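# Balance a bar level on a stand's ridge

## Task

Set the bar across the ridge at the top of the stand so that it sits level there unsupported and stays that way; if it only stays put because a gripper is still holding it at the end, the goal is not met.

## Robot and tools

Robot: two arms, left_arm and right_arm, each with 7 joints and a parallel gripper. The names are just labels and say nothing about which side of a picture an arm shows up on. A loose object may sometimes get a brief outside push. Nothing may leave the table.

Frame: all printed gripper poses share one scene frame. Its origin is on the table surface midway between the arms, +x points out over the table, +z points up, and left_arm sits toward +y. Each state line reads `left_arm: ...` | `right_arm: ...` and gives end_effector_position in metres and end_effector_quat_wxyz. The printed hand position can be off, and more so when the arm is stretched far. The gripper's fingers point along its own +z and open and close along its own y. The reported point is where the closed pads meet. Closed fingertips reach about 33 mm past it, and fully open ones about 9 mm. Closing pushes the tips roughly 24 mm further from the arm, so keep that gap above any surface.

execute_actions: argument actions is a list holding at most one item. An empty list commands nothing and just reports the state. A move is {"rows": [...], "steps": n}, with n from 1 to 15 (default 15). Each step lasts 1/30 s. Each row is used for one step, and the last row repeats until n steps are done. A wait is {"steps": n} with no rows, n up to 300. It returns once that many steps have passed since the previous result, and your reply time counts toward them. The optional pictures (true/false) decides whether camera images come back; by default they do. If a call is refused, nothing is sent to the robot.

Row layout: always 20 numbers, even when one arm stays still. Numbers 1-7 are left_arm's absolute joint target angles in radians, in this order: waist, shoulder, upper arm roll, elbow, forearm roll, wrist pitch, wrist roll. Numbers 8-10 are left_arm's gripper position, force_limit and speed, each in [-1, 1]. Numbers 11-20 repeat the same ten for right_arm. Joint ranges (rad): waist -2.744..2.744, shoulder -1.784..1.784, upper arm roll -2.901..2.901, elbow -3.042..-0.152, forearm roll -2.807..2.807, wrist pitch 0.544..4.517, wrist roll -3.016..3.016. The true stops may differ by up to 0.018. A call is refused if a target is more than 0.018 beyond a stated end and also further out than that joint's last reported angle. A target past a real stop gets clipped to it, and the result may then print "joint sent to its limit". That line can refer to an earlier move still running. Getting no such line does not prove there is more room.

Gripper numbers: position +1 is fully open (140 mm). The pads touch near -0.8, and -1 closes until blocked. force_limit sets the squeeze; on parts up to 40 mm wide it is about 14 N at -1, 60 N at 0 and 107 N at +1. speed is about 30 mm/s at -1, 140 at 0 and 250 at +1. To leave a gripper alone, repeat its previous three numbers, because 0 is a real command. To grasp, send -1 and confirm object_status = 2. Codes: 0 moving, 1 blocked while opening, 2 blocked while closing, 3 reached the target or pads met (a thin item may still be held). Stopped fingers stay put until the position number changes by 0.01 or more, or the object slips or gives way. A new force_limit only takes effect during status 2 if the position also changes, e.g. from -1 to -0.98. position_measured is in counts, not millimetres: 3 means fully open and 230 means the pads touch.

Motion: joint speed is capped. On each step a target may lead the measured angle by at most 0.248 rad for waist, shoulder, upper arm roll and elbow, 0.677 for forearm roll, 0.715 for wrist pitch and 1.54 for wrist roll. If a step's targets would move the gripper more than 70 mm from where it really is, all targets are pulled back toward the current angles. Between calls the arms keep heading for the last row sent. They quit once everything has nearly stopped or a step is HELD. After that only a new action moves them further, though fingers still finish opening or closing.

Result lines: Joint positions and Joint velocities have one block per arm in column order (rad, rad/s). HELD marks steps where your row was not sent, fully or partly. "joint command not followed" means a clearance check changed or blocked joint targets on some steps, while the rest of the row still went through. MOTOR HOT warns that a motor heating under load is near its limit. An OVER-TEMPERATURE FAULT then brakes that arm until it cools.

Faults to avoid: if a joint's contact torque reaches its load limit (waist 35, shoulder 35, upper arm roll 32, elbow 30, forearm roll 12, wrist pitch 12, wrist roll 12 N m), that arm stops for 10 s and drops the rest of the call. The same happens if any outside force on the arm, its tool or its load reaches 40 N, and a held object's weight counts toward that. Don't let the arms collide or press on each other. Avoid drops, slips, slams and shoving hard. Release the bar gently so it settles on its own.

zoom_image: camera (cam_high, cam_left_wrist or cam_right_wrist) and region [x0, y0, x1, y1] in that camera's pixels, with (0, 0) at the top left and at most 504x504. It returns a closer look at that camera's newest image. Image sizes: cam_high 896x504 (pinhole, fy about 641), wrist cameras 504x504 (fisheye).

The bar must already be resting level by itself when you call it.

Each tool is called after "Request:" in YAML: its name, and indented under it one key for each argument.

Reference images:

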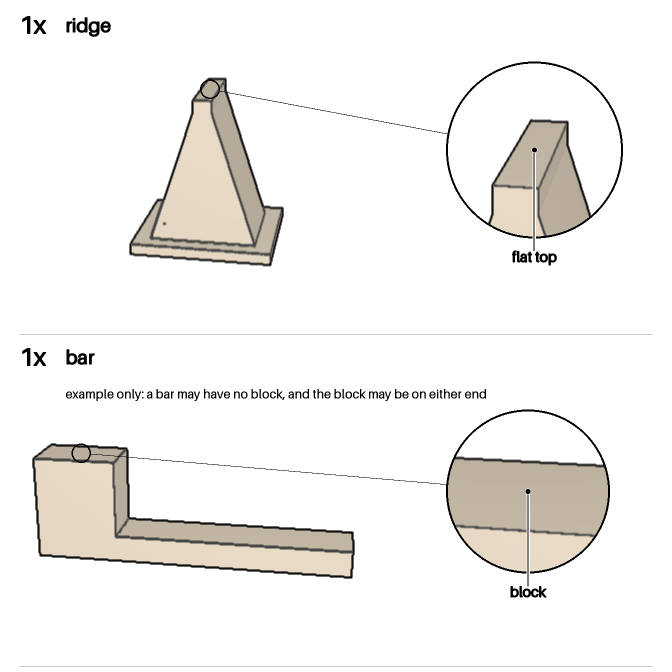

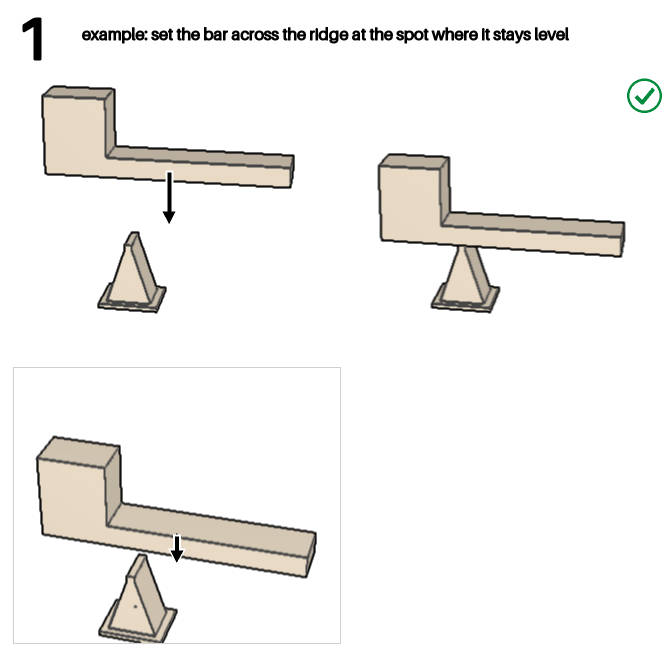

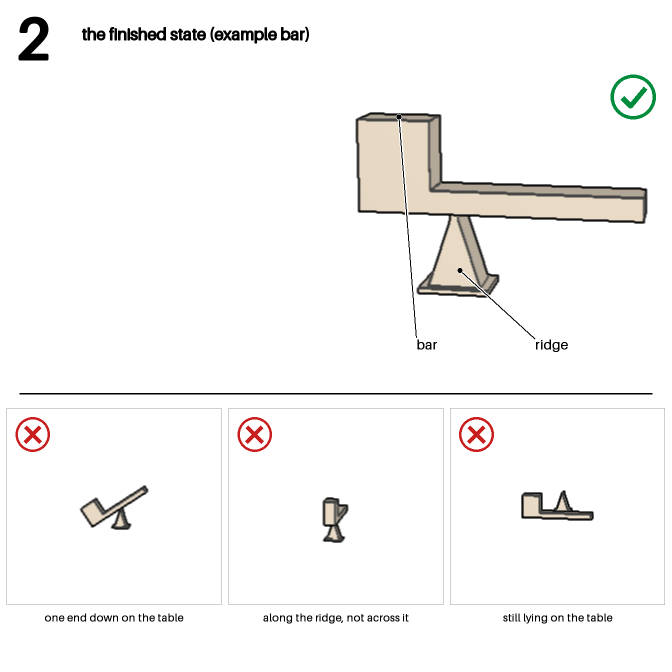

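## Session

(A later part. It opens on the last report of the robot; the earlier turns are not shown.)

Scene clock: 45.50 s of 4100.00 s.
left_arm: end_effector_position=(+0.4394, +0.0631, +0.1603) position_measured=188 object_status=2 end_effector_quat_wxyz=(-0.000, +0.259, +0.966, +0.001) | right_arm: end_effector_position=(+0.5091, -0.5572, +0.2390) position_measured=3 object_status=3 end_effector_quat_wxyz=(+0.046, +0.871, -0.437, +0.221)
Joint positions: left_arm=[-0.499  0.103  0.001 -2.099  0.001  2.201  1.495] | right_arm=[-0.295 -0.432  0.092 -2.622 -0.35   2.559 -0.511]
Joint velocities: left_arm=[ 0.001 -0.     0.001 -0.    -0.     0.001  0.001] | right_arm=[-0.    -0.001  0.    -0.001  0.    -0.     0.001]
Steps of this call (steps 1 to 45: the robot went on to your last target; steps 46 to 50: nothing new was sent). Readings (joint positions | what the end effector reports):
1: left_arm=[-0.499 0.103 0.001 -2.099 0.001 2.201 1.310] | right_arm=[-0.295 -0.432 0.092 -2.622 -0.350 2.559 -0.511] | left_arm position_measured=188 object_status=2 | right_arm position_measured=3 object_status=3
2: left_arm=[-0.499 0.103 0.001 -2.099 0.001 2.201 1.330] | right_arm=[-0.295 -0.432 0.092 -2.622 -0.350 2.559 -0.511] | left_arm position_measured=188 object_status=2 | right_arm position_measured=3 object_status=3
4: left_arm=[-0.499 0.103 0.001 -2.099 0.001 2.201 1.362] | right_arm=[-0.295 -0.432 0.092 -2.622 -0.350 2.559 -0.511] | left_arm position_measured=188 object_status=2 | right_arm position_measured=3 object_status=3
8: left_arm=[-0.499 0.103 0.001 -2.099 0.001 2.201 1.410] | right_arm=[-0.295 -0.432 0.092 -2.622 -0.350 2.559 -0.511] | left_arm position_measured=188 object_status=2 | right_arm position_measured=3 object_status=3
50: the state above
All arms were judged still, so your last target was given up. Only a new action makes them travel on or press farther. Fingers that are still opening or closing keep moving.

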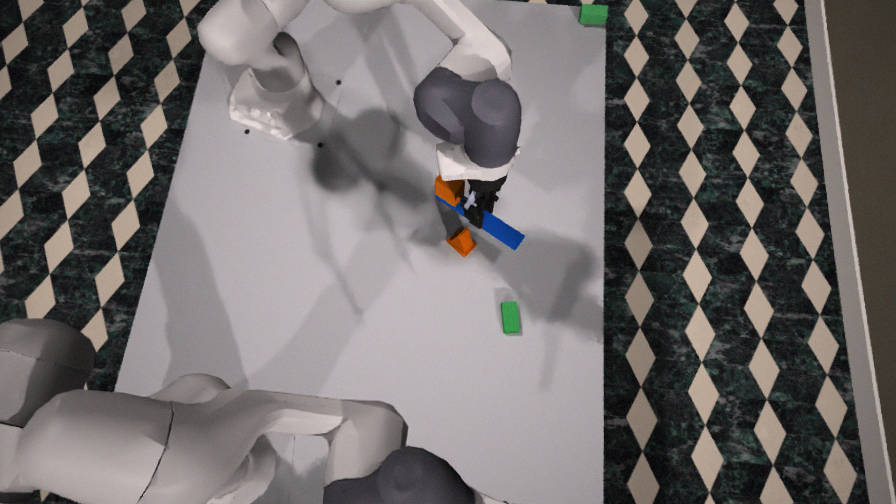

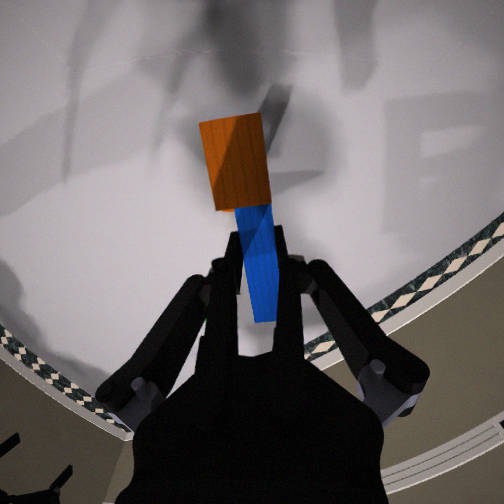

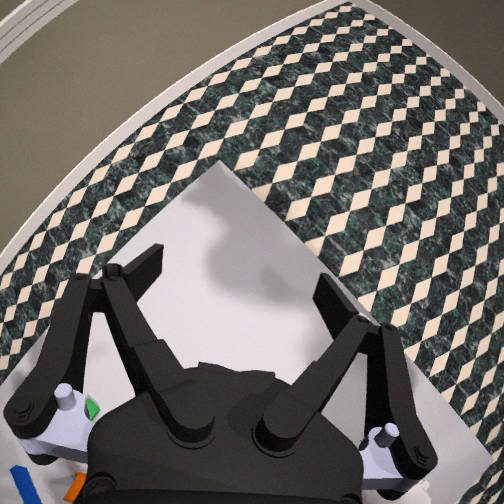

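Swing sideways to view it.

Request:
execute_actions:
  actions:
    - {"rows":[[-0.66,0.16,0,-2.1,0,2.265,1.34,-1,0.5,0,-0.295,-0.432,0.092,-2.622,-0.35,2.559,-0.511,1,0,0]]}
  pictures: false

Request:
execute_actions:
  actions:
    - {"steps":40}

Request:
zoom_image:
  camera: "cam_left_wrist"
  region: [150,80,400,330]

Scene clock: 48.83 s of 4100.00 s.
left_arm: end_effector_position=(+0.3849, -0.0129, +0.1304) position_measured=188 object_status=2 end_effector_quat_wxyz=(-0.003, +0.282, +0.959, +0.002) | right_arm: end_effector_position=(+0.5091, -0.5572, +0.2390) position_measured=3 object_status=3 end_effector_quat_wxyz=(+0.046, +0.871, -0.437, +0.221)
Joint positions: left_arm=[-0.662  0.163 -0.002 -2.101  0.001  2.257  1.376] | right_arm=[-0.295 -0.432  0.092 -2.622 -0.35   2.559 -0.511]
Joint velocities: left_arm=[ 0.005 -0.002  0.02   0.    -0.     0.023 -0.107] | right_arm=[-0.001  0.    -0.002  0.001  0.001  0.002 -0.   ]
Steps of this call (steps 1 to 85: nothing new was sent; steps 86 to 100: all 15 steps of this action). Readings (joint positions | what the end effector reports):
86: left_arm=[-0.517 0.107 0.013 -2.098 0.001 2.207 1.487] | right_arm=[-0.295 -0.432 0.092 -2.622 -0.350 2.559 -0.511] | left_arm position_measured=188 object_status=2 | right_arm position_measured=3 object_status=3
87: left_arm=[-0.543 0.116 0.018 -2.097 0.001 2.215 1.477] | right_arm=[-0.295 -0.432 0.092 -2.622 -0.350 2.559 -0.511] | left_arm position_measured=188 object_status=2 | right_arm position_measured=3 object_status=3
89: left_arm=[-0.598 0.138 0.013 -2.097 0.001 2.229 1.453] | right_arm=[-0.295 -0.432 0.092 -2.622 -0.350 2.559 -0.511] | left_arm position_measured=188 object_status=2 | right_arm position_measured=3 object_status=3
93: left_arm=[-0.658 0.162 -0.009 -2.101 0.001 2.245 1.414] | right_arm=[-0.295 -0.432 0.092 -2.622 -0.350 2.559 -0.511] | left_arm position_measured=188 object_status=2 | right_arm position_measured=3 object_status=3
100: the state above

Scene clock: 50.17 s of 4100.00 s.
left_arm: end_effector_position=(+0.3861, -0.0134, +0.1308) position_measured=188 object_status=2 end_effector_quat_wxyz=(-0.001, +0.266, +0.964, +0.001) | right_arm: end_effector_position=(+0.5091, -0.5572, +0.2390) position_measured=3 object_status=3 end_effector_quat_wxyz=(+0.046, +0.871, -0.437, +0.221)
Joint positions: left_arm=[-0.662  0.163 -0.001 -2.101  0.001  2.26   1.344] | right_arm=[-0.295 -0.432  0.092 -2.622 -0.35   2.559 -0.511]
Joint velocities: left_arm=[ 0.     0.    -0.001  0.001 -0.001  0.001 -0.   ] | right_arm=[-0.    -0.002 -0.    -0.    -0.001 -0.    -0.   ]
Steps of this call (steps 1 to 30: the robot went on to your last target; steps 31 to 40: nothing new was sent). Readings (joint positions | what the end effector reports):
1: left_arm=[-0.662 0.163 -0.001 -2.101 0.001 2.257 1.373] | right_arm=[-0.295 -0.432 0.092 -2.622 -0.350 2.559 -0.511] | left_arm position_measured=188 object_status=2 | right_arm position_measured=3 object_status=3
2: left_arm=[-0.662 0.163 -0.001 -2.101 0.001 2.258 1.370] | right_arm=[-0.295 -0.432 0.092 -2.622 -0.350 2.559 -0.511] | left_arm position_measured=188 object_status=2 | right_arm position_measured=3 object_status=3
4: left_arm=[-0.662 0.163 -0.001 -2.101 0.001 2.259 1.365] | right_arm=[-0.295 -0.432 0.092 -2.622 -0.350 2.559 -0.511] | left_arm position_measured=188 object_status=2 | right_arm position_measured=3 object_status=3
8: left_arm=[-0.662 0.163 -0.001 -2.101 0.001 2.260 1.357] | right_arm=[-0.295 -0.432 0.092 -2.622 -0.350 2.559 -0.511] | left_arm position_measured=188 object_status=2 | right_arm position_measured=3 object_status=3
40: the state above
All arms were judged still, so your last target was given up. Only a new action makes them travel on or press farther. Fingers that are still opening or closing keep moving.

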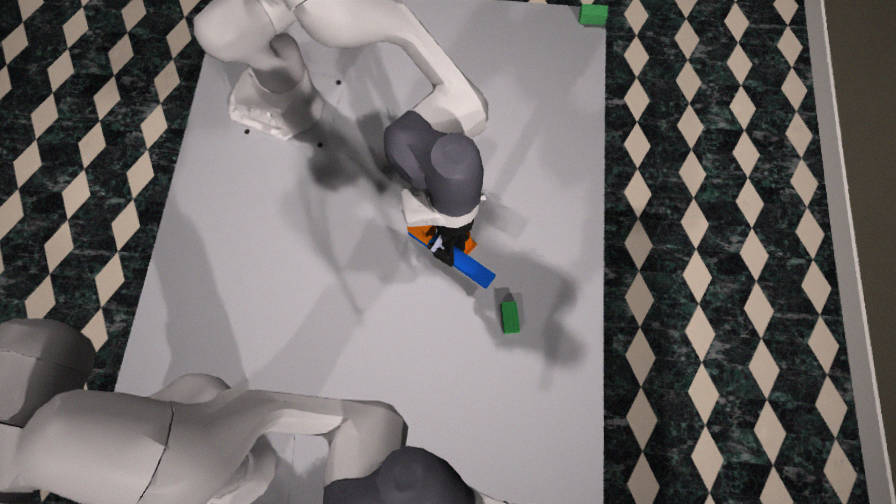

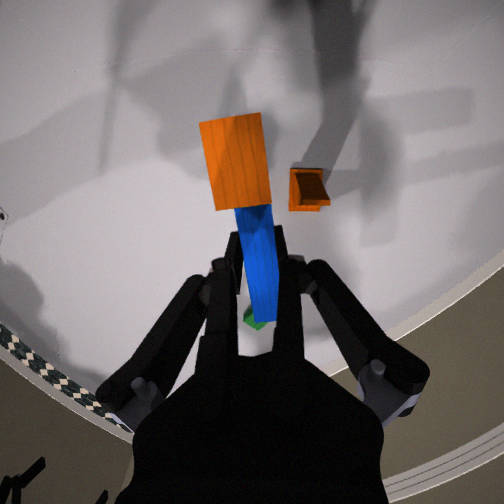

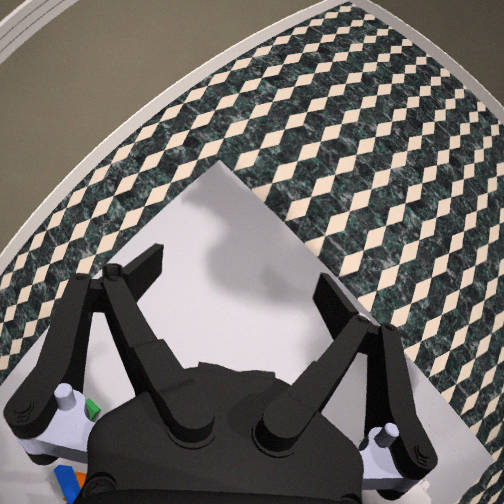

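Region (150, 80, 400, 330) of cam_left_wrist's 504x504 image, scaled by 2.016, with more detail than that image has.

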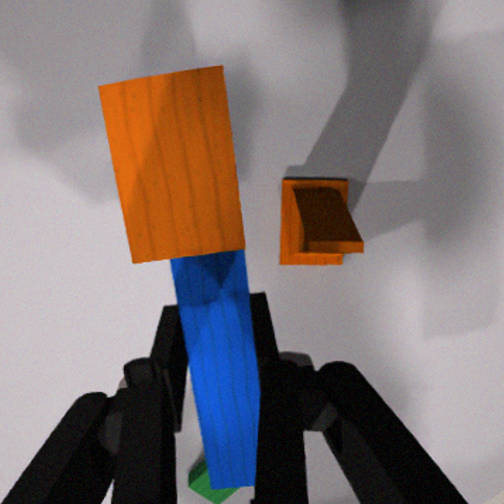

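Request:
execute_actions:
  actions:
    - {"rows":[[-0.69,0.215,0,-2.1,0,2.32,1.62,-1,0.5,0,-0.295,-0.432,0.092,-2.622,-0.35,2.559,-0.511,1,0,0]]}
  pictures: false

Request:
execute_actions:
  actions:
    - {"steps":40}

Request:
zoom_image:
  camera: "cam_left_wrist"
  region: [150,80,400,330]

Scene clock: 55.60 s of 4100.00 s.
left_arm: end_effector_position=(+0.3785, -0.0274, +0.1036) position_measured=188 object_status=2 end_effector_quat_wxyz=(-0.003, +0.382, +0.924, +0.002) | right_arm: end_effector_position=(+0.5091, -0.5572, +0.2390) position_measured=3 object_status=3 end_effector_quat_wxyz=(+0.046, +0.871, -0.437, +0.221)
Joint positions: left_arm=[-0.689  0.218 -0.001 -2.102  0.001  2.312  1.562] | right_arm=[-0.295 -0.432  0.092 -2.622 -0.35   2.559 -0.511]
Joint velocities: left_arm=[-0.001  0.001  0.001  0.001  0.     0.019  0.178] | right_arm=[ 0.    -0.001  0.    -0.    -0.001 -0.001 -0.001]
Steps of this call (steps 1 to 90: nothing new was sent; then 1.93 s passed at rest; steps 91 to 105: all 15 steps of this action). Readings (joint positions | what the end effector reports):
91: left_arm=[-0.666 0.168 0.002 -2.099 0.001 2.268 1.366] | right_arm=[-0.295 -0.432 0.092 -2.622 -0.350 2.559 -0.511] | left_arm position_measured=188 object_status=2 | right_arm position_measured=3 object_status=3
92: left_arm=[-0.671 0.179 0.003 -2.097 0.001 2.278 1.392] | right_arm=[-0.295 -0.432 0.092 -2.622 -0.350 2.559 -0.511] | left_arm position_measured=188 object_status=2 | right_arm position_measured=3 object_status=3
94: left_arm=[-0.681 0.201 0.001 -2.099 0.001 2.291 1.436] | right_arm=[-0.295 -0.432 0.092 -2.622 -0.350 2.559 -0.511] | left_arm position_measured=188 object_status=2 | right_arm position_measured=3 object_status=3
98: left_arm=[-0.688 0.218 -0.001 -2.102 0.001 2.303 1.500] | right_arm=[-0.295 -0.432 0.092 -2.622 -0.350 2.559 -0.511] | left_arm position_measured=188 object_status=2 | right_arm position_measured=3 object_status=3
105: the state above

Scene clock: 56.93 s of 4100.00 s.
left_arm: end_effector_position=(+0.3792, -0.0281, +0.1039) position_measured=188 object_status=2 end_effector_quat_wxyz=(-0.002, +0.406, +0.914, +0.001) | right_arm: end_effector_position=(+0.5091, -0.5572, +0.2390) position_measured=3 object_status=3 end_effector_quat_wxyz=(+0.046, +0.871, -0.437, +0.221)
Joint positions: left_arm=[-0.689  0.218 -0.001 -2.102  0.001  2.315  1.615] | right_arm=[-0.295 -0.432  0.092 -2.622 -0.35   2.559 -0.511]
Joint velocities: left_arm=[ 0.    -0.001  0.     0.    -0.001  0.     0.002] | right_arm=[-0.001 -0.001  0.001  0.     0.    -0.    -0.   ]
Steps of this call (steps 1 to 30: the robot went on to your last target; steps 31 to 40: nothing new was sent). Readings (joint positions | what the end effector reports):
1: left_arm=[-0.689 0.218 -0.001 -2.102 0.001 2.313 1.568] | right_arm=[-0.295 -0.432 0.092 -2.622 -0.350 2.559 -0.511] | left_arm position_measured=188 object_status=2 | right_arm position_measured=3 object_status=3
2: left_arm=[-0.689 0.218 -0.001 -2.102 0.001 2.313 1.573] | right_arm=[-0.295 -0.432 0.092 -2.622 -0.350 2.559 -0.511] | left_arm position_measured=188 object_status=2 | right_arm position_measured=3 object_status=3
4: left_arm=[-0.689 0.218 -0.001 -2.102 0.001 2.314 1.581] | right_arm=[-0.295 -0.432 0.092 -2.622 -0.350 2.559 -0.511] | left_arm position_measured=188 object_status=2 | right_arm position_measured=3 object_status=3
8: left_arm=[-0.689 0.218 -0.001 -2.102 0.001 2.315 1.594] | right_arm=[-0.295 -0.432 0.092 -2.622 -0.350 2.559 -0.511] | left_arm position_measured=188 object_status=2 | right_arm position_measured=3 object_status=3
40: the state above
All arms were judged still, so your last target was given up. Only a new action makes them travel on or press farther. Fingers that are still opening or closing keep moving.

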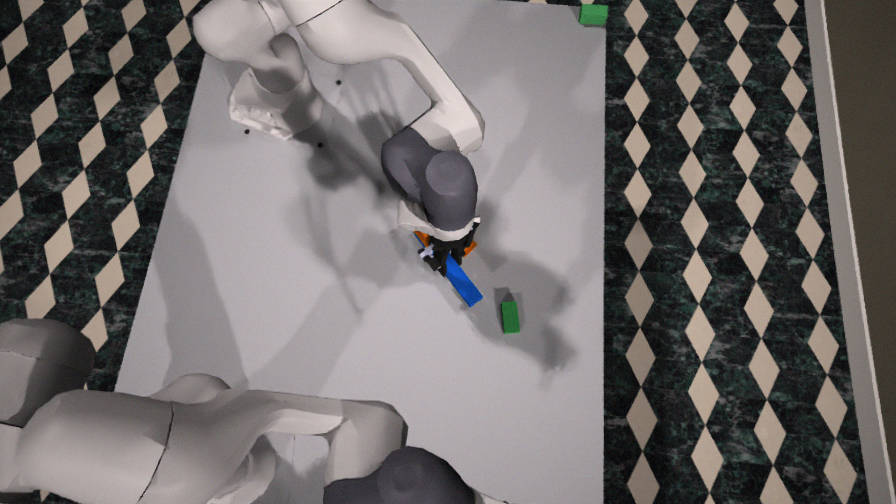

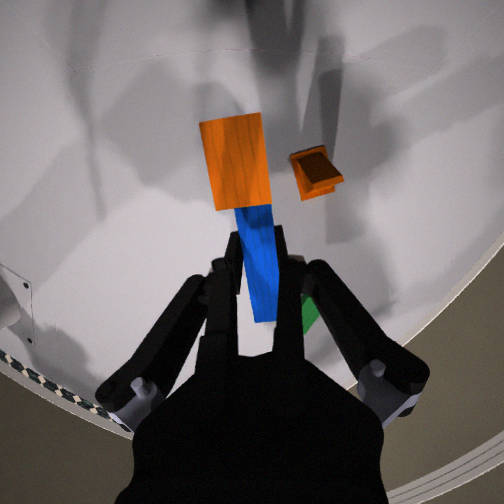

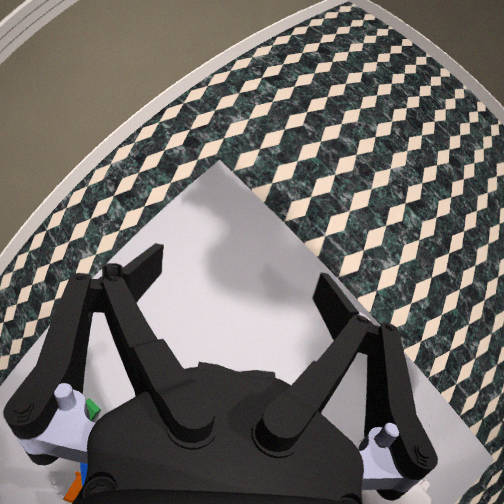

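Region (150, 80, 400, 330) of cam_left_wrist's 504x504 image, scaled by 2.016, with more detail than that image has.

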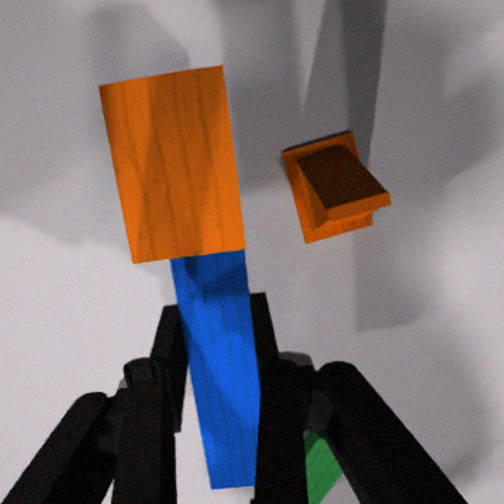

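Request:
execute_actions:
  actions:
    - {"rows":[[-0.69,0.16,0,-2.1,0,2.265,1.62,-1,0.5,0,-0.295,-0.432,0.092,-2.622,-0.35,2.559,-0.511,1,0,0]]}
  pictures: false

Request:
execute_actions:
  actions:
    - {"rows":[[-0.555,0.16,0,-2.1,0,2.265,1.62,-1,0.5,0,-0.295,-0.432,0.092,-2.622,-0.35,2.559,-0.511,1,0,0]]}
  pictures: false

Request:
execute_actions:
  actions:
    - {"rows":[[-0.555,0.2,0,-2.1,0,2.305,1.62,-1,0.5,0,-0.295,-0.432,0.092,-2.622,-0.35,2.559,-0.511,1,0,0]]}
  pictures: false

Request:
execute_actions:
  actions:
    - {"rows":[[-0.555,0.215,0,-2.1,0,2.32,1.62,-1,0.5,0,-0.295,-0.432,0.092,-2.622,-0.35,2.559,-0.511,1,0,0]]}

Request:
zoom_image:
  camera: "cam_high"
  region: [380,150,580,320]

Scene clock: 67.27 s of 4100.00 s.
left_arm: end_effector_position=(+0.3787, -0.0275, +0.1338) position_measured=188 object_status=2 end_effector_quat_wxyz=(+0.006, +0.407, +0.914, -0.002) | right_arm: end_effector_position=(+0.5091, -0.5572, +0.2390) position_measured=3 object_status=3 end_effector_quat_wxyz=(+0.046, +0.871, -0.437, +0.221)
Joint positions: left_arm=[-0.689  0.16  -0.001 -2.1    0.001  2.271  1.616] | right_arm=[-0.295 -0.432  0.092 -2.622 -0.35   2.559 -0.511]
Joint velocities: left_arm=[ 0.    -0.001 -0.     0.001 -0.001 -0.016  0.001] | right_arm=[-0.001 -0.001  0.    -0.001  0.     0.    -0.001]
Steps of this call (steps 1 to 90: nothing new was sent; then 6.83 s passed at rest; steps 91 to 105: all 15 steps of this action). Readings (joint positions | what the end effector reports):
91: left_arm=[-0.689 0.212 -0.001 -2.104 0.001 2.308 1.616] | right_arm=[-0.295 -0.432 0.092 -2.622 -0.350 2.559 -0.511] | left_arm position_measured=188 object_status=2 | right_arm position_measured=3 object_status=3
92: left_arm=[-0.689 0.200 -0.001 -2.105 0.001 2.300 1.616] | right_arm=[-0.295 -0.432 0.092 -2.622 -0.350 2.559 -0.511] | left_arm position_measured=188 object_status=2 | right_arm position_measured=3 object_status=3
94: left_arm=[-0.689 0.177 -0.001 -2.104 0.001 2.290 1.616] | right_arm=[-0.295 -0.432 0.092 -2.622 -0.350 2.559 -0.511] | left_arm position_measured=188 object_status=2 | right_arm position_measured=3 object_status=3
98: left_arm=[-0.689 0.160 -0.001 -2.100 0.001 2.280 1.616] | right_arm=[-0.295 -0.432 0.092 -2.622 -0.350 2.559 -0.511] | left_arm position_measured=188 object_status=2 | right_arm position_measured=3 object_status=3
105: the state above

Scene clock: 67.77 s of 4100.00 s.
left_arm: end_effector_position=(+0.4299, +0.0320, +0.1334) position_measured=188 object_status=2 end_effector_quat_wxyz=(+0.004, +0.343, +0.939, -0.001) | right_arm: end_effector_position=(+0.5091, -0.5572, +0.2390) position_measured=3 object_status=3 end_effector_quat_wxyz=(+0.046, +0.871, -0.437, +0.221)
Joint positions: left_arm=[-0.553  0.16   0.001 -2.1    0.001  2.269  1.616] | right_arm=[-0.295 -0.432  0.092 -2.622 -0.35   2.559 -0.511]
Joint velocities: left_arm=[-0.     0.    -0.012 -0.    -0.001 -0.002 -0.001] | right_arm=[ 0.001 -0.002 -0.001 -0.001  0.001  0.001 -0.002]
Steps of this call (steps 1 to 15: all 15 steps of this action). Readings (joint positions | what the end effector reports):
1: left_arm=[-0.669 0.160 -0.014 -2.100 0.001 2.271 1.616] | right_arm=[-0.295 -0.432 0.092 -2.622 -0.350 2.559 -0.511] | left_arm position_measured=188 object_status=2 | right_arm position_measured=3 object_status=3
2: left_arm=[-0.643 0.160 -0.018 -2.100 0.001 2.271 1.616] | right_arm=[-0.295 -0.432 0.092 -2.622 -0.350 2.559 -0.511] | left_arm position_measured=188 object_status=2 | right_arm position_measured=3 object_status=3
4: left_arm=[-0.595 0.160 -0.008 -2.100 0.001 2.270 1.616] | right_arm=[-0.295 -0.432 0.092 -2.622 -0.350 2.559 -0.511] | left_arm position_measured=188 object_status=2 | right_arm position_measured=3 object_status=3
8: left_arm=[-0.554 0.160 0.009 -2.100 0.001 2.269 1.616] | right_arm=[-0.295 -0.432 0.092 -2.622 -0.350 2.559 -0.511] | left_arm position_measured=188 object_status=2 | right_arm position_measured=3 object_status=3
15: the state above

Scene clock: 68.27 s of 4100.00 s.
left_arm: end_effector_position=(+0.4299, +0.0319, +0.1116) position_measured=188 object_status=2 end_effector_quat_wxyz=(-0.002, +0.343, +0.939, +0.001) | right_arm: end_effector_position=(+0.5091, -0.5572, +0.2390) position_measured=3 object_status=3 end_effector_quat_wxyz=(+0.046, +0.871, -0.437, +0.221)
Joint positions: left_arm=[-0.553  0.202  0.001 -2.101  0.001  2.298  1.616] | right_arm=[-0.295 -0.432  0.092 -2.622 -0.35   2.559 -0.511]
Joint velocities: left_arm=[ 0.001  0.     0.001 -0.001 -0.001  0.011  0.001] | right_arm=[ 0.002  0.001 -0.001 -0.001  0.001 -0.001  0.001]
Steps of this call (steps 1 to 15: all 15 steps of this action). Readings (joint positions | what the end effector reports):
1: left_arm=[-0.553 0.164 0.001 -2.099 0.001 2.274 1.616] | right_arm=[-0.295 -0.432 0.092 -2.622 -0.350 2.559 -0.511] | left_arm position_measured=188 object_status=2 | right_arm position_measured=3 object_status=3
2: left_arm=[-0.553 0.173 0.001 -2.098 0.001 2.279 1.616] | right_arm=[-0.295 -0.432 0.092 -2.622 -0.350 2.559 -0.511] | left_arm position_measured=188 object_status=2 | right_arm position_measured=3 object_status=3
4: left_arm=[-0.553 0.190 0.001 -2.099 0.001 2.286 1.616] | right_arm=[-0.295 -0.432 0.092 -2.622 -0.350 2.559 -0.511] | left_arm position_measured=188 object_status=2 | right_arm position_measured=3 object_status=3
8: left_arm=[-0.553 0.202 0.001 -2.101 0.001 2.293 1.616] | right_arm=[-0.295 -0.432 0.092 -2.622 -0.350 2.559 -0.511] | left_arm position_measured=188 object_status=2 | right_arm position_measured=3 object_status=3
15: the state above

Scene clock: 68.77 s of 4100.00 s.
left_arm: end_effector_position=(+0.4317, +0.0305, +0.1055) position_measured=188 object_status=2 end_effector_quat_wxyz=(-0.001, +0.343, +0.939, +0.001) | right_arm: end_effector_position=(+0.5091, -0.5572, +0.2390) position_measured=3 object_status=3 end_effector_quat_wxyz=(+0.046, +0.871, -0.437, +0.221)
Joint positions: left_arm=[-0.553  0.216  0.001 -2.101  0.001  2.314  1.616] | right_arm=[-0.295 -0.432  0.092 -2.622 -0.35   2.559 -0.511]
Joint velocities: left_arm=[ 0.001 -0.    -0.001  0.001  0.001  0.005 -0.001] | right_arm=[-0.001 -0.     0.001  0.003 -0.001 -0.001  0.   ]
Steps of this call (steps 1 to 15: all 15 steps of this action). Readings (joint positions | what the end effector reports):
1: left_arm=[-0.553 0.203 0.001 -2.101 0.001 2.301 1.616] | right_arm=[-0.295 -0.432 0.092 -2.622 -0.350 2.559 -0.511] | left_arm position_measured=188 object_status=2 | right_arm position_measured=3 object_status=3
2: left_arm=[-0.553 0.206 0.001 -2.101 0.001 2.304 1.616] | right_arm=[-0.295 -0.432 0.092 -2.622 -0.350 2.559 -0.511] | left_arm position_measured=188 object_status=2 | right_arm position_measured=3 object_status=3
4: left_arm=[-0.553 0.212 0.001 -2.101 0.001 2.308 1.616] | right_arm=[-0.295 -0.432 0.092 -2.622 -0.350 2.559 -0.511] | left_arm position_measured=188 object_status=2 | right_arm position_measured=3 object_status=3
8: left_arm=[-0.553 0.216 0.001 -2.101 0.001 2.312 1.616] | right_arm=[-0.295 -0.432 0.092 -2.622 -0.350 2.559 -0.511] | left_arm position_measured=188 object_status=2 | right_arm position_measured=3 object_status=3
15: the state above

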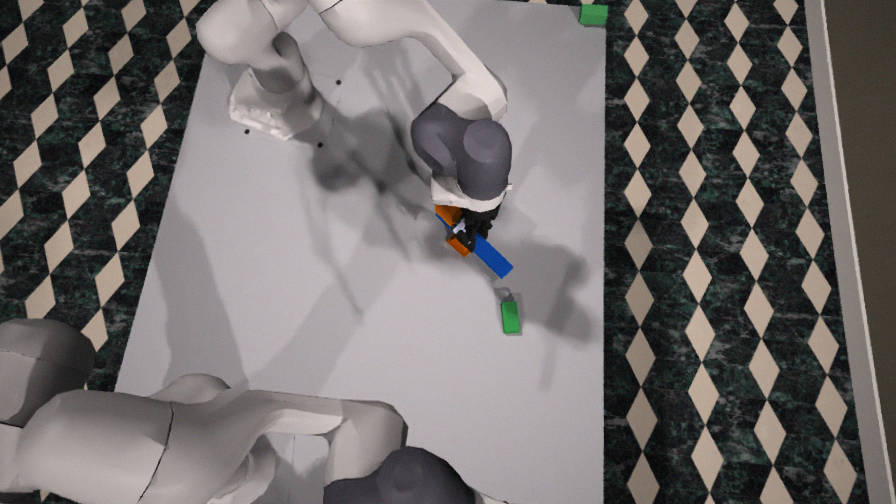

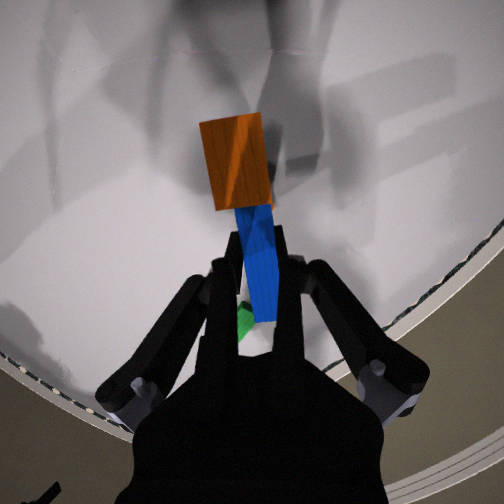

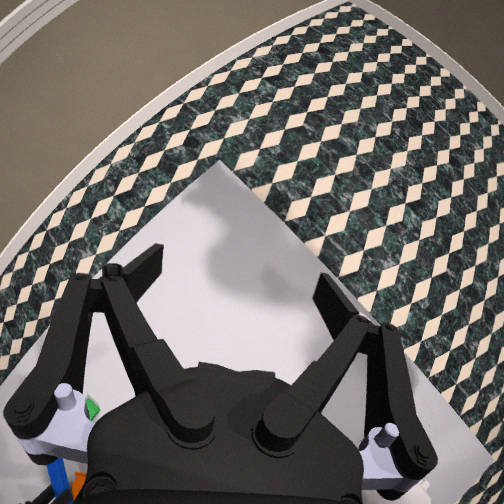

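Region (380, 150, 580, 320) of cam_high's 896x504 image, scaled by 2.520, with more detail than that image has; it fills the top 428 rows of this view, and the rest is white.

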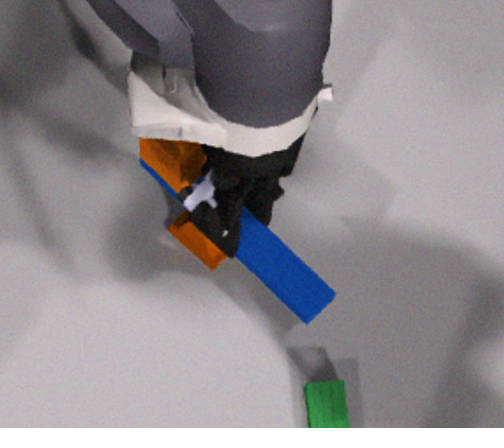

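No clear contact; lower further.

Request:
execute_actions:
  actions:
    - {"rows":[[-0.548,0.227,0,-2.1,0,2.332,1.62,-1,0.5,0,-0.295,-0.432,0.092,-2.622,-0.35,2.559,-0.511,1,0,0]]}
  pictures: false

Request:
execute_actions:
  actions:
    - {"rows":[[-0.548,0.237,0,-2.1,0,2.342,1.62,-1,0.5,0,-0.295,-0.432,0.092,-2.622,-0.35,2.559,-0.511,1,0,0]]}

Scene clock: 72.43 s of 4100.00 s.
left_arm: end_effector_position=(+0.4344, +0.0293, +0.1048) position_measured=188 object_status=2 end_effector_quat_wxyz=(+0.003, +0.342, +0.940, -0.000) | right_arm: end_effector_position=(+0.5091, -0.5572, +0.2390) position_measured=3 object_status=3 end_effector_quat_wxyz=(+0.046, +0.871, -0.437, +0.221)
Joint positions: left_arm=[-0.551  0.219  0.    -2.099  0.001  2.324  1.616] | right_arm=[-0.295 -0.432  0.092 -2.622 -0.35   2.559 -0.511]
Joint velocities: left_arm=[ 0.001  0.001  0.     0.     0.     0.003 -0.001] | right_arm=[ 0.    -0.001 -0.001  0.001  0.    -0.     0.001]
Steps of this call (steps 1 to 15: the robot went on to your last target; steps 16 to 90: nothing new was sent; then 0.17 s passed at rest; steps 91 to 105: all 15 steps of this action). Readings (joint positions | what the end effector reports):
91: left_arm=[-0.553 0.217 0.001 -2.101 0.001 2.317 1.616] | right_arm=[-0.295 -0.432 0.092 -2.622 -0.350 2.559 -0.511] | left_arm position_measured=188 object_status=2 | right_arm position_measured=3 object_status=3
92: left_arm=[-0.552 0.218 0.001 -2.100 0.001 2.319 1.616] | right_arm=[-0.295 -0.432 0.092 -2.622 -0.350 2.559 -0.511] | left_arm position_measured=188 object_status=2 | right_arm position_measured=3 object_status=3
94: left_arm=[-0.552 0.219 0.000 -2.100 0.001 2.320 1.616] | right_arm=[-0.295 -0.432 0.092 -2.622 -0.350 2.559 -0.511] | left_arm position_measured=188 object_status=2 | right_arm position_measured=3 object_status=3
98: left_arm=[-0.551 0.219 0.000 -2.099 0.001 2.322 1.616] | right_arm=[-0.295 -0.432 0.092 -2.622 -0.350 2.559 -0.511] | left_arm position_measured=188 object_status=2 | right_arm position_measured=3 object_status=3
105: the state above

Scene clock: 72.93 s of 4100.00 s.
left_arm: end_effector_position=(+0.4369, +0.0277, +0.1046) position_measured=188 object_status=2 end_effector_quat_wxyz=(+0.006, +0.342, +0.940, -0.001) | right_arm: end_effector_position=(+0.5091, -0.5572, +0.2390) position_measured=3 object_status=3 end_effector_quat_wxyz=(+0.046, +0.871, -0.437, +0.221)
Joint positions: left_arm=[-0.551  0.223  0.    -2.097  0.001  2.331  1.617] | right_arm=[-0.295 -0.432  0.092 -2.622 -0.35   2.559 -0.511]
Joint velocities: left_arm=[ 0.    -0.001  0.001 -0.001  0.002  0.002 -0.   ] | right_arm=[-0.    -0.     0.001 -0.     0.    -0.    -0.002]
Steps of this call (steps 1 to 15: all 15 steps of this action). Readings (joint positions | what the end effector reports):
1: left_arm=[-0.551 0.220 0.000 -2.099 0.001 2.325 1.616] | right_arm=[-0.295 -0.432 0.092 -2.622 -0.350 2.559 -0.511] | left_arm position_measured=188 object_status=2 | right_arm position_measured=3 object_status=3
2: left_arm=[-0.551 0.221 0.000 -2.098 0.001 2.326 1.617] | right_arm=[-0.295 -0.432 0.092 -2.622 -0.350 2.559 -0.511] | left_arm position_measured=188 object_status=2 | right_arm position_measured=3 object_status=3
4: left_arm=[-0.551 0.222 0.000 -2.097 0.001 2.328 1.617] | right_arm=[-0.295 -0.432 0.092 -2.622 -0.350 2.559 -0.511] | left_arm position_measured=188 object_status=2 | right_arm position_measured=3 object_status=3
8: left_arm=[-0.551 0.223 0.000 -2.097 0.001 2.330 1.617] | right_arm=[-0.295 -0.432 0.092 -2.622 -0.350 2.559 -0.511] | left_arm position_measured=188 object_status=2 | right_arm position_measured=3 object_status=3
15: the state above

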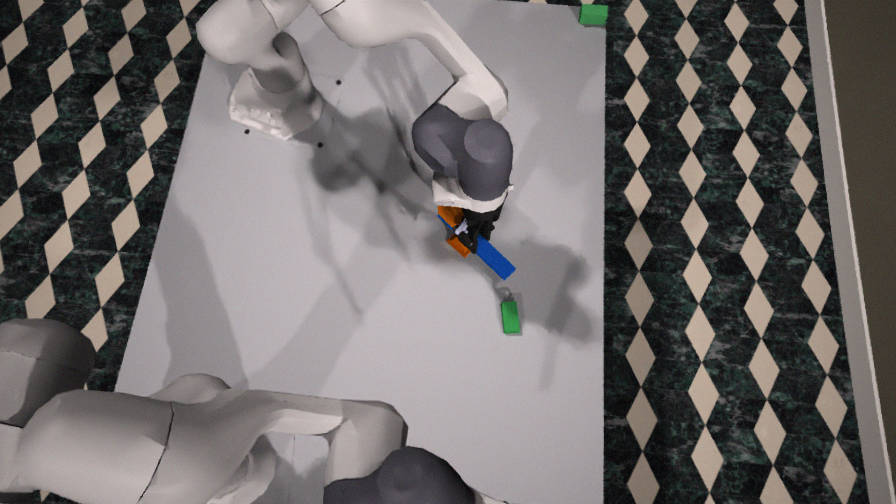

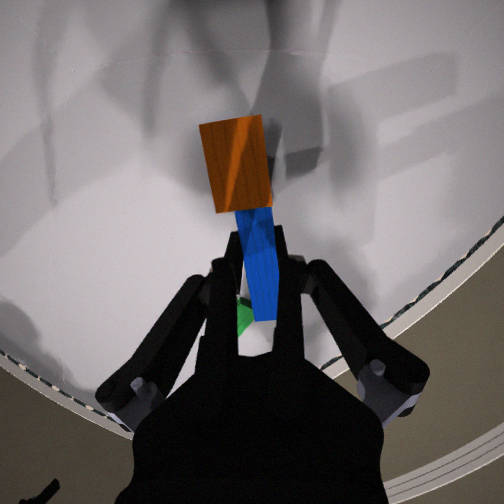

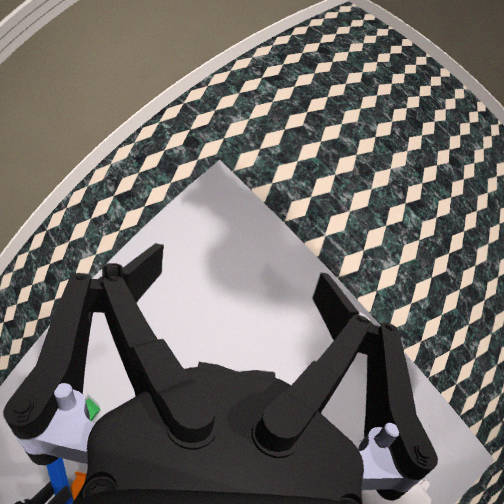

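Contact. Relieve, open briefly, regrip to test.

Request:
execute_actions:
  actions:
    - {"rows":[[-0.551,0.221,0,-2.097,0,2.331,1.62,-0.4,0.5,-1,-0.295,-0.432,0.092,-2.622,-0.35,2.559,-0.511,1,0,0]],"steps":8}
  pictures: false

Request:
execute_actions:
  actions:
    - {"rows":[[-0.551,0.221,0,-2.097,0,2.331,1.62,-1,0.5,0,-0.295,-0.432,0.092,-2.622,-0.35,2.559,-0.511,1,0,0]],"steps":10}

Scene clock: 75.50 s of 4100.00 s.
left_arm: end_effector_position=(+0.4372, +0.0275, +0.1058) position_measured=179 object_status=0 end_effector_quat_wxyz=(+0.007, +0.342, +0.940, -0.002) | right_arm: end_effector_position=(+0.5091, -0.5572, +0.2390) position_measured=3 object_status=3 end_effector_quat_wxyz=(+0.046, +0.871, -0.437, +0.221)
Joint positions: left_arm=[-0.551  0.221  0.    -2.096  0.001  2.331  1.617] | right_arm=[-0.295 -0.432  0.092 -2.622 -0.35   2.559 -0.511]
Joint velocities: left_arm=[-0.     0.001 -0.001  0.     0.001 -0.    -0.001] | right_arm=[ 0.001  0.    -0.001  0.001 -0.     0.001 -0.   ]
Steps of this call (steps 1 to 15: the robot went on to your last target; steps 16 to 69: nothing new was sent; steps 70 to 77: all 8 steps of this action). Readings (joint positions | what the end effector reports):
70: left_arm=[-0.551 0.222 0.000 -2.096 0.001 2.331 1.617] | right_arm=[-0.295 -0.432 0.092 -2.622 -0.350 2.559 -0.511] | left_arm position_measured=188 object_status=0 | right_arm position_measured=3 object_status=3
71: left_arm=[-0.551 0.221 0.000 -2.096 0.001 2.331 1.617] | right_arm=[-0.295 -0.432 0.092 -2.622 -0.350 2.559 -0.511] | left_arm position_measured=188 object_status=0 | right_arm position_measured=3 object_status=3
73: left_arm=[-0.551 0.221 0.000 -2.096 0.001 2.331 1.617] | right_arm=[-0.295 -0.432 0.092 -2.622 -0.350 2.559 -0.511] | left_arm position_measured=183 object_status=0 | right_arm position_measured=3 object_status=3
77: the state above

Scene clock: 75.83 s of 4100.00 s.
left_arm: end_effector_position=(+0.4373, +0.0274, +0.1060) position_measured=188 object_status=0 end_effector_quat_wxyz=(+0.007, +0.342, +0.940, -0.002) | right_arm: end_effector_position=(+0.5091, -0.5572, +0.2390) position_measured=3 object_status=3 end_effector_quat_wxyz=(+0.046, +0.871, -0.437, +0.221)
Joint positions: left_arm=[-0.551  0.22   0.    -2.096  0.001  2.331  1.617] | right_arm=[-0.295 -0.432  0.092 -2.622 -0.35   2.559 -0.511]
Joint velocities: left_arm=[-0.001 -0.001  0.    -0.001 -0.001 -0.     0.001] | right_arm=[-0.002 -0.002 -0.001 -0.    -0.     0.001  0.002]
Steps of this call (steps 1 to 10: all 10 steps of this action). Readings (joint positions | what the end effector reports):
1: left_arm=[-0.551 0.221 0.000 -2.096 0.001 2.331 1.617] | right_arm=[-0.295 -0.432 0.092 -2.622 -0.350 2.559 -0.511] | left_arm position_measured=179 object_status=0 | right_arm position_measured=3 object_status=3
2: left_arm=[-0.551 0.221 0.000 -2.096 0.001 2.331 1.617] | right_arm=[-0.295 -0.432 0.092 -2.622 -0.350 2.559 -0.511] | left_arm position_measured=184 object_status=0 | right_arm position_measured=3 object_status=3
4: left_arm=[-0.551 0.220 0.000 -2.096 0.001 2.331 1.617] | right_arm=[-0.295 -0.432 0.092 -2.622 -0.350 2.559 -0.511] | left_arm position_measured=188 object_status=0 | right_arm position_measured=3 object_status=3
8: left_arm=[-0.551 0.220 0.000 -2.096 0.001 2.331 1.617] | right_arm=[-0.295 -0.432 0.092 -2.622 -0.350 2.559 -0.511] | left_arm position_measured=188 object_status=0 | right_arm position_measured=3 object_status=3
10: the state above

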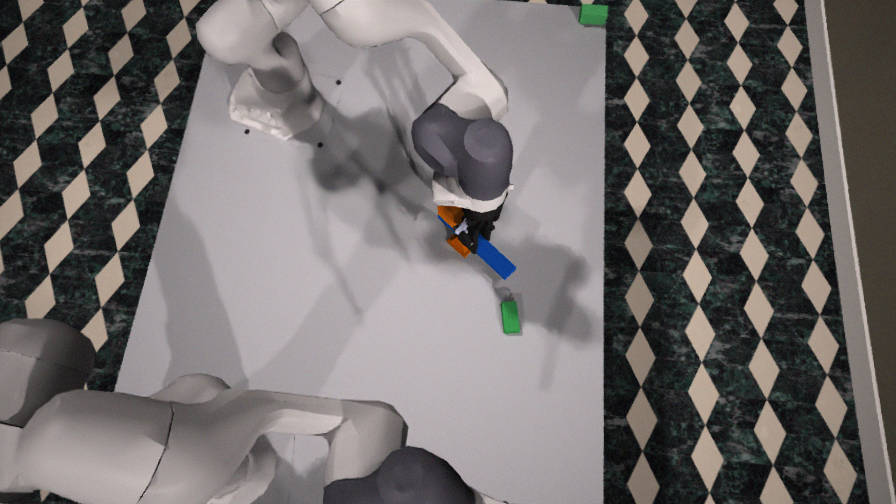

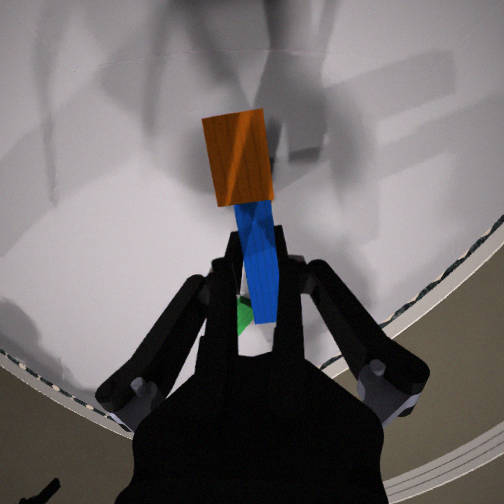

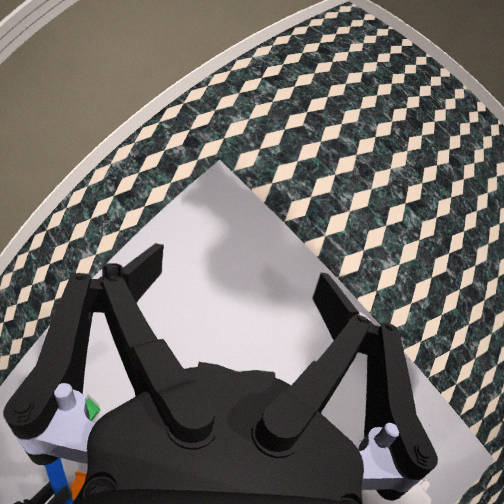

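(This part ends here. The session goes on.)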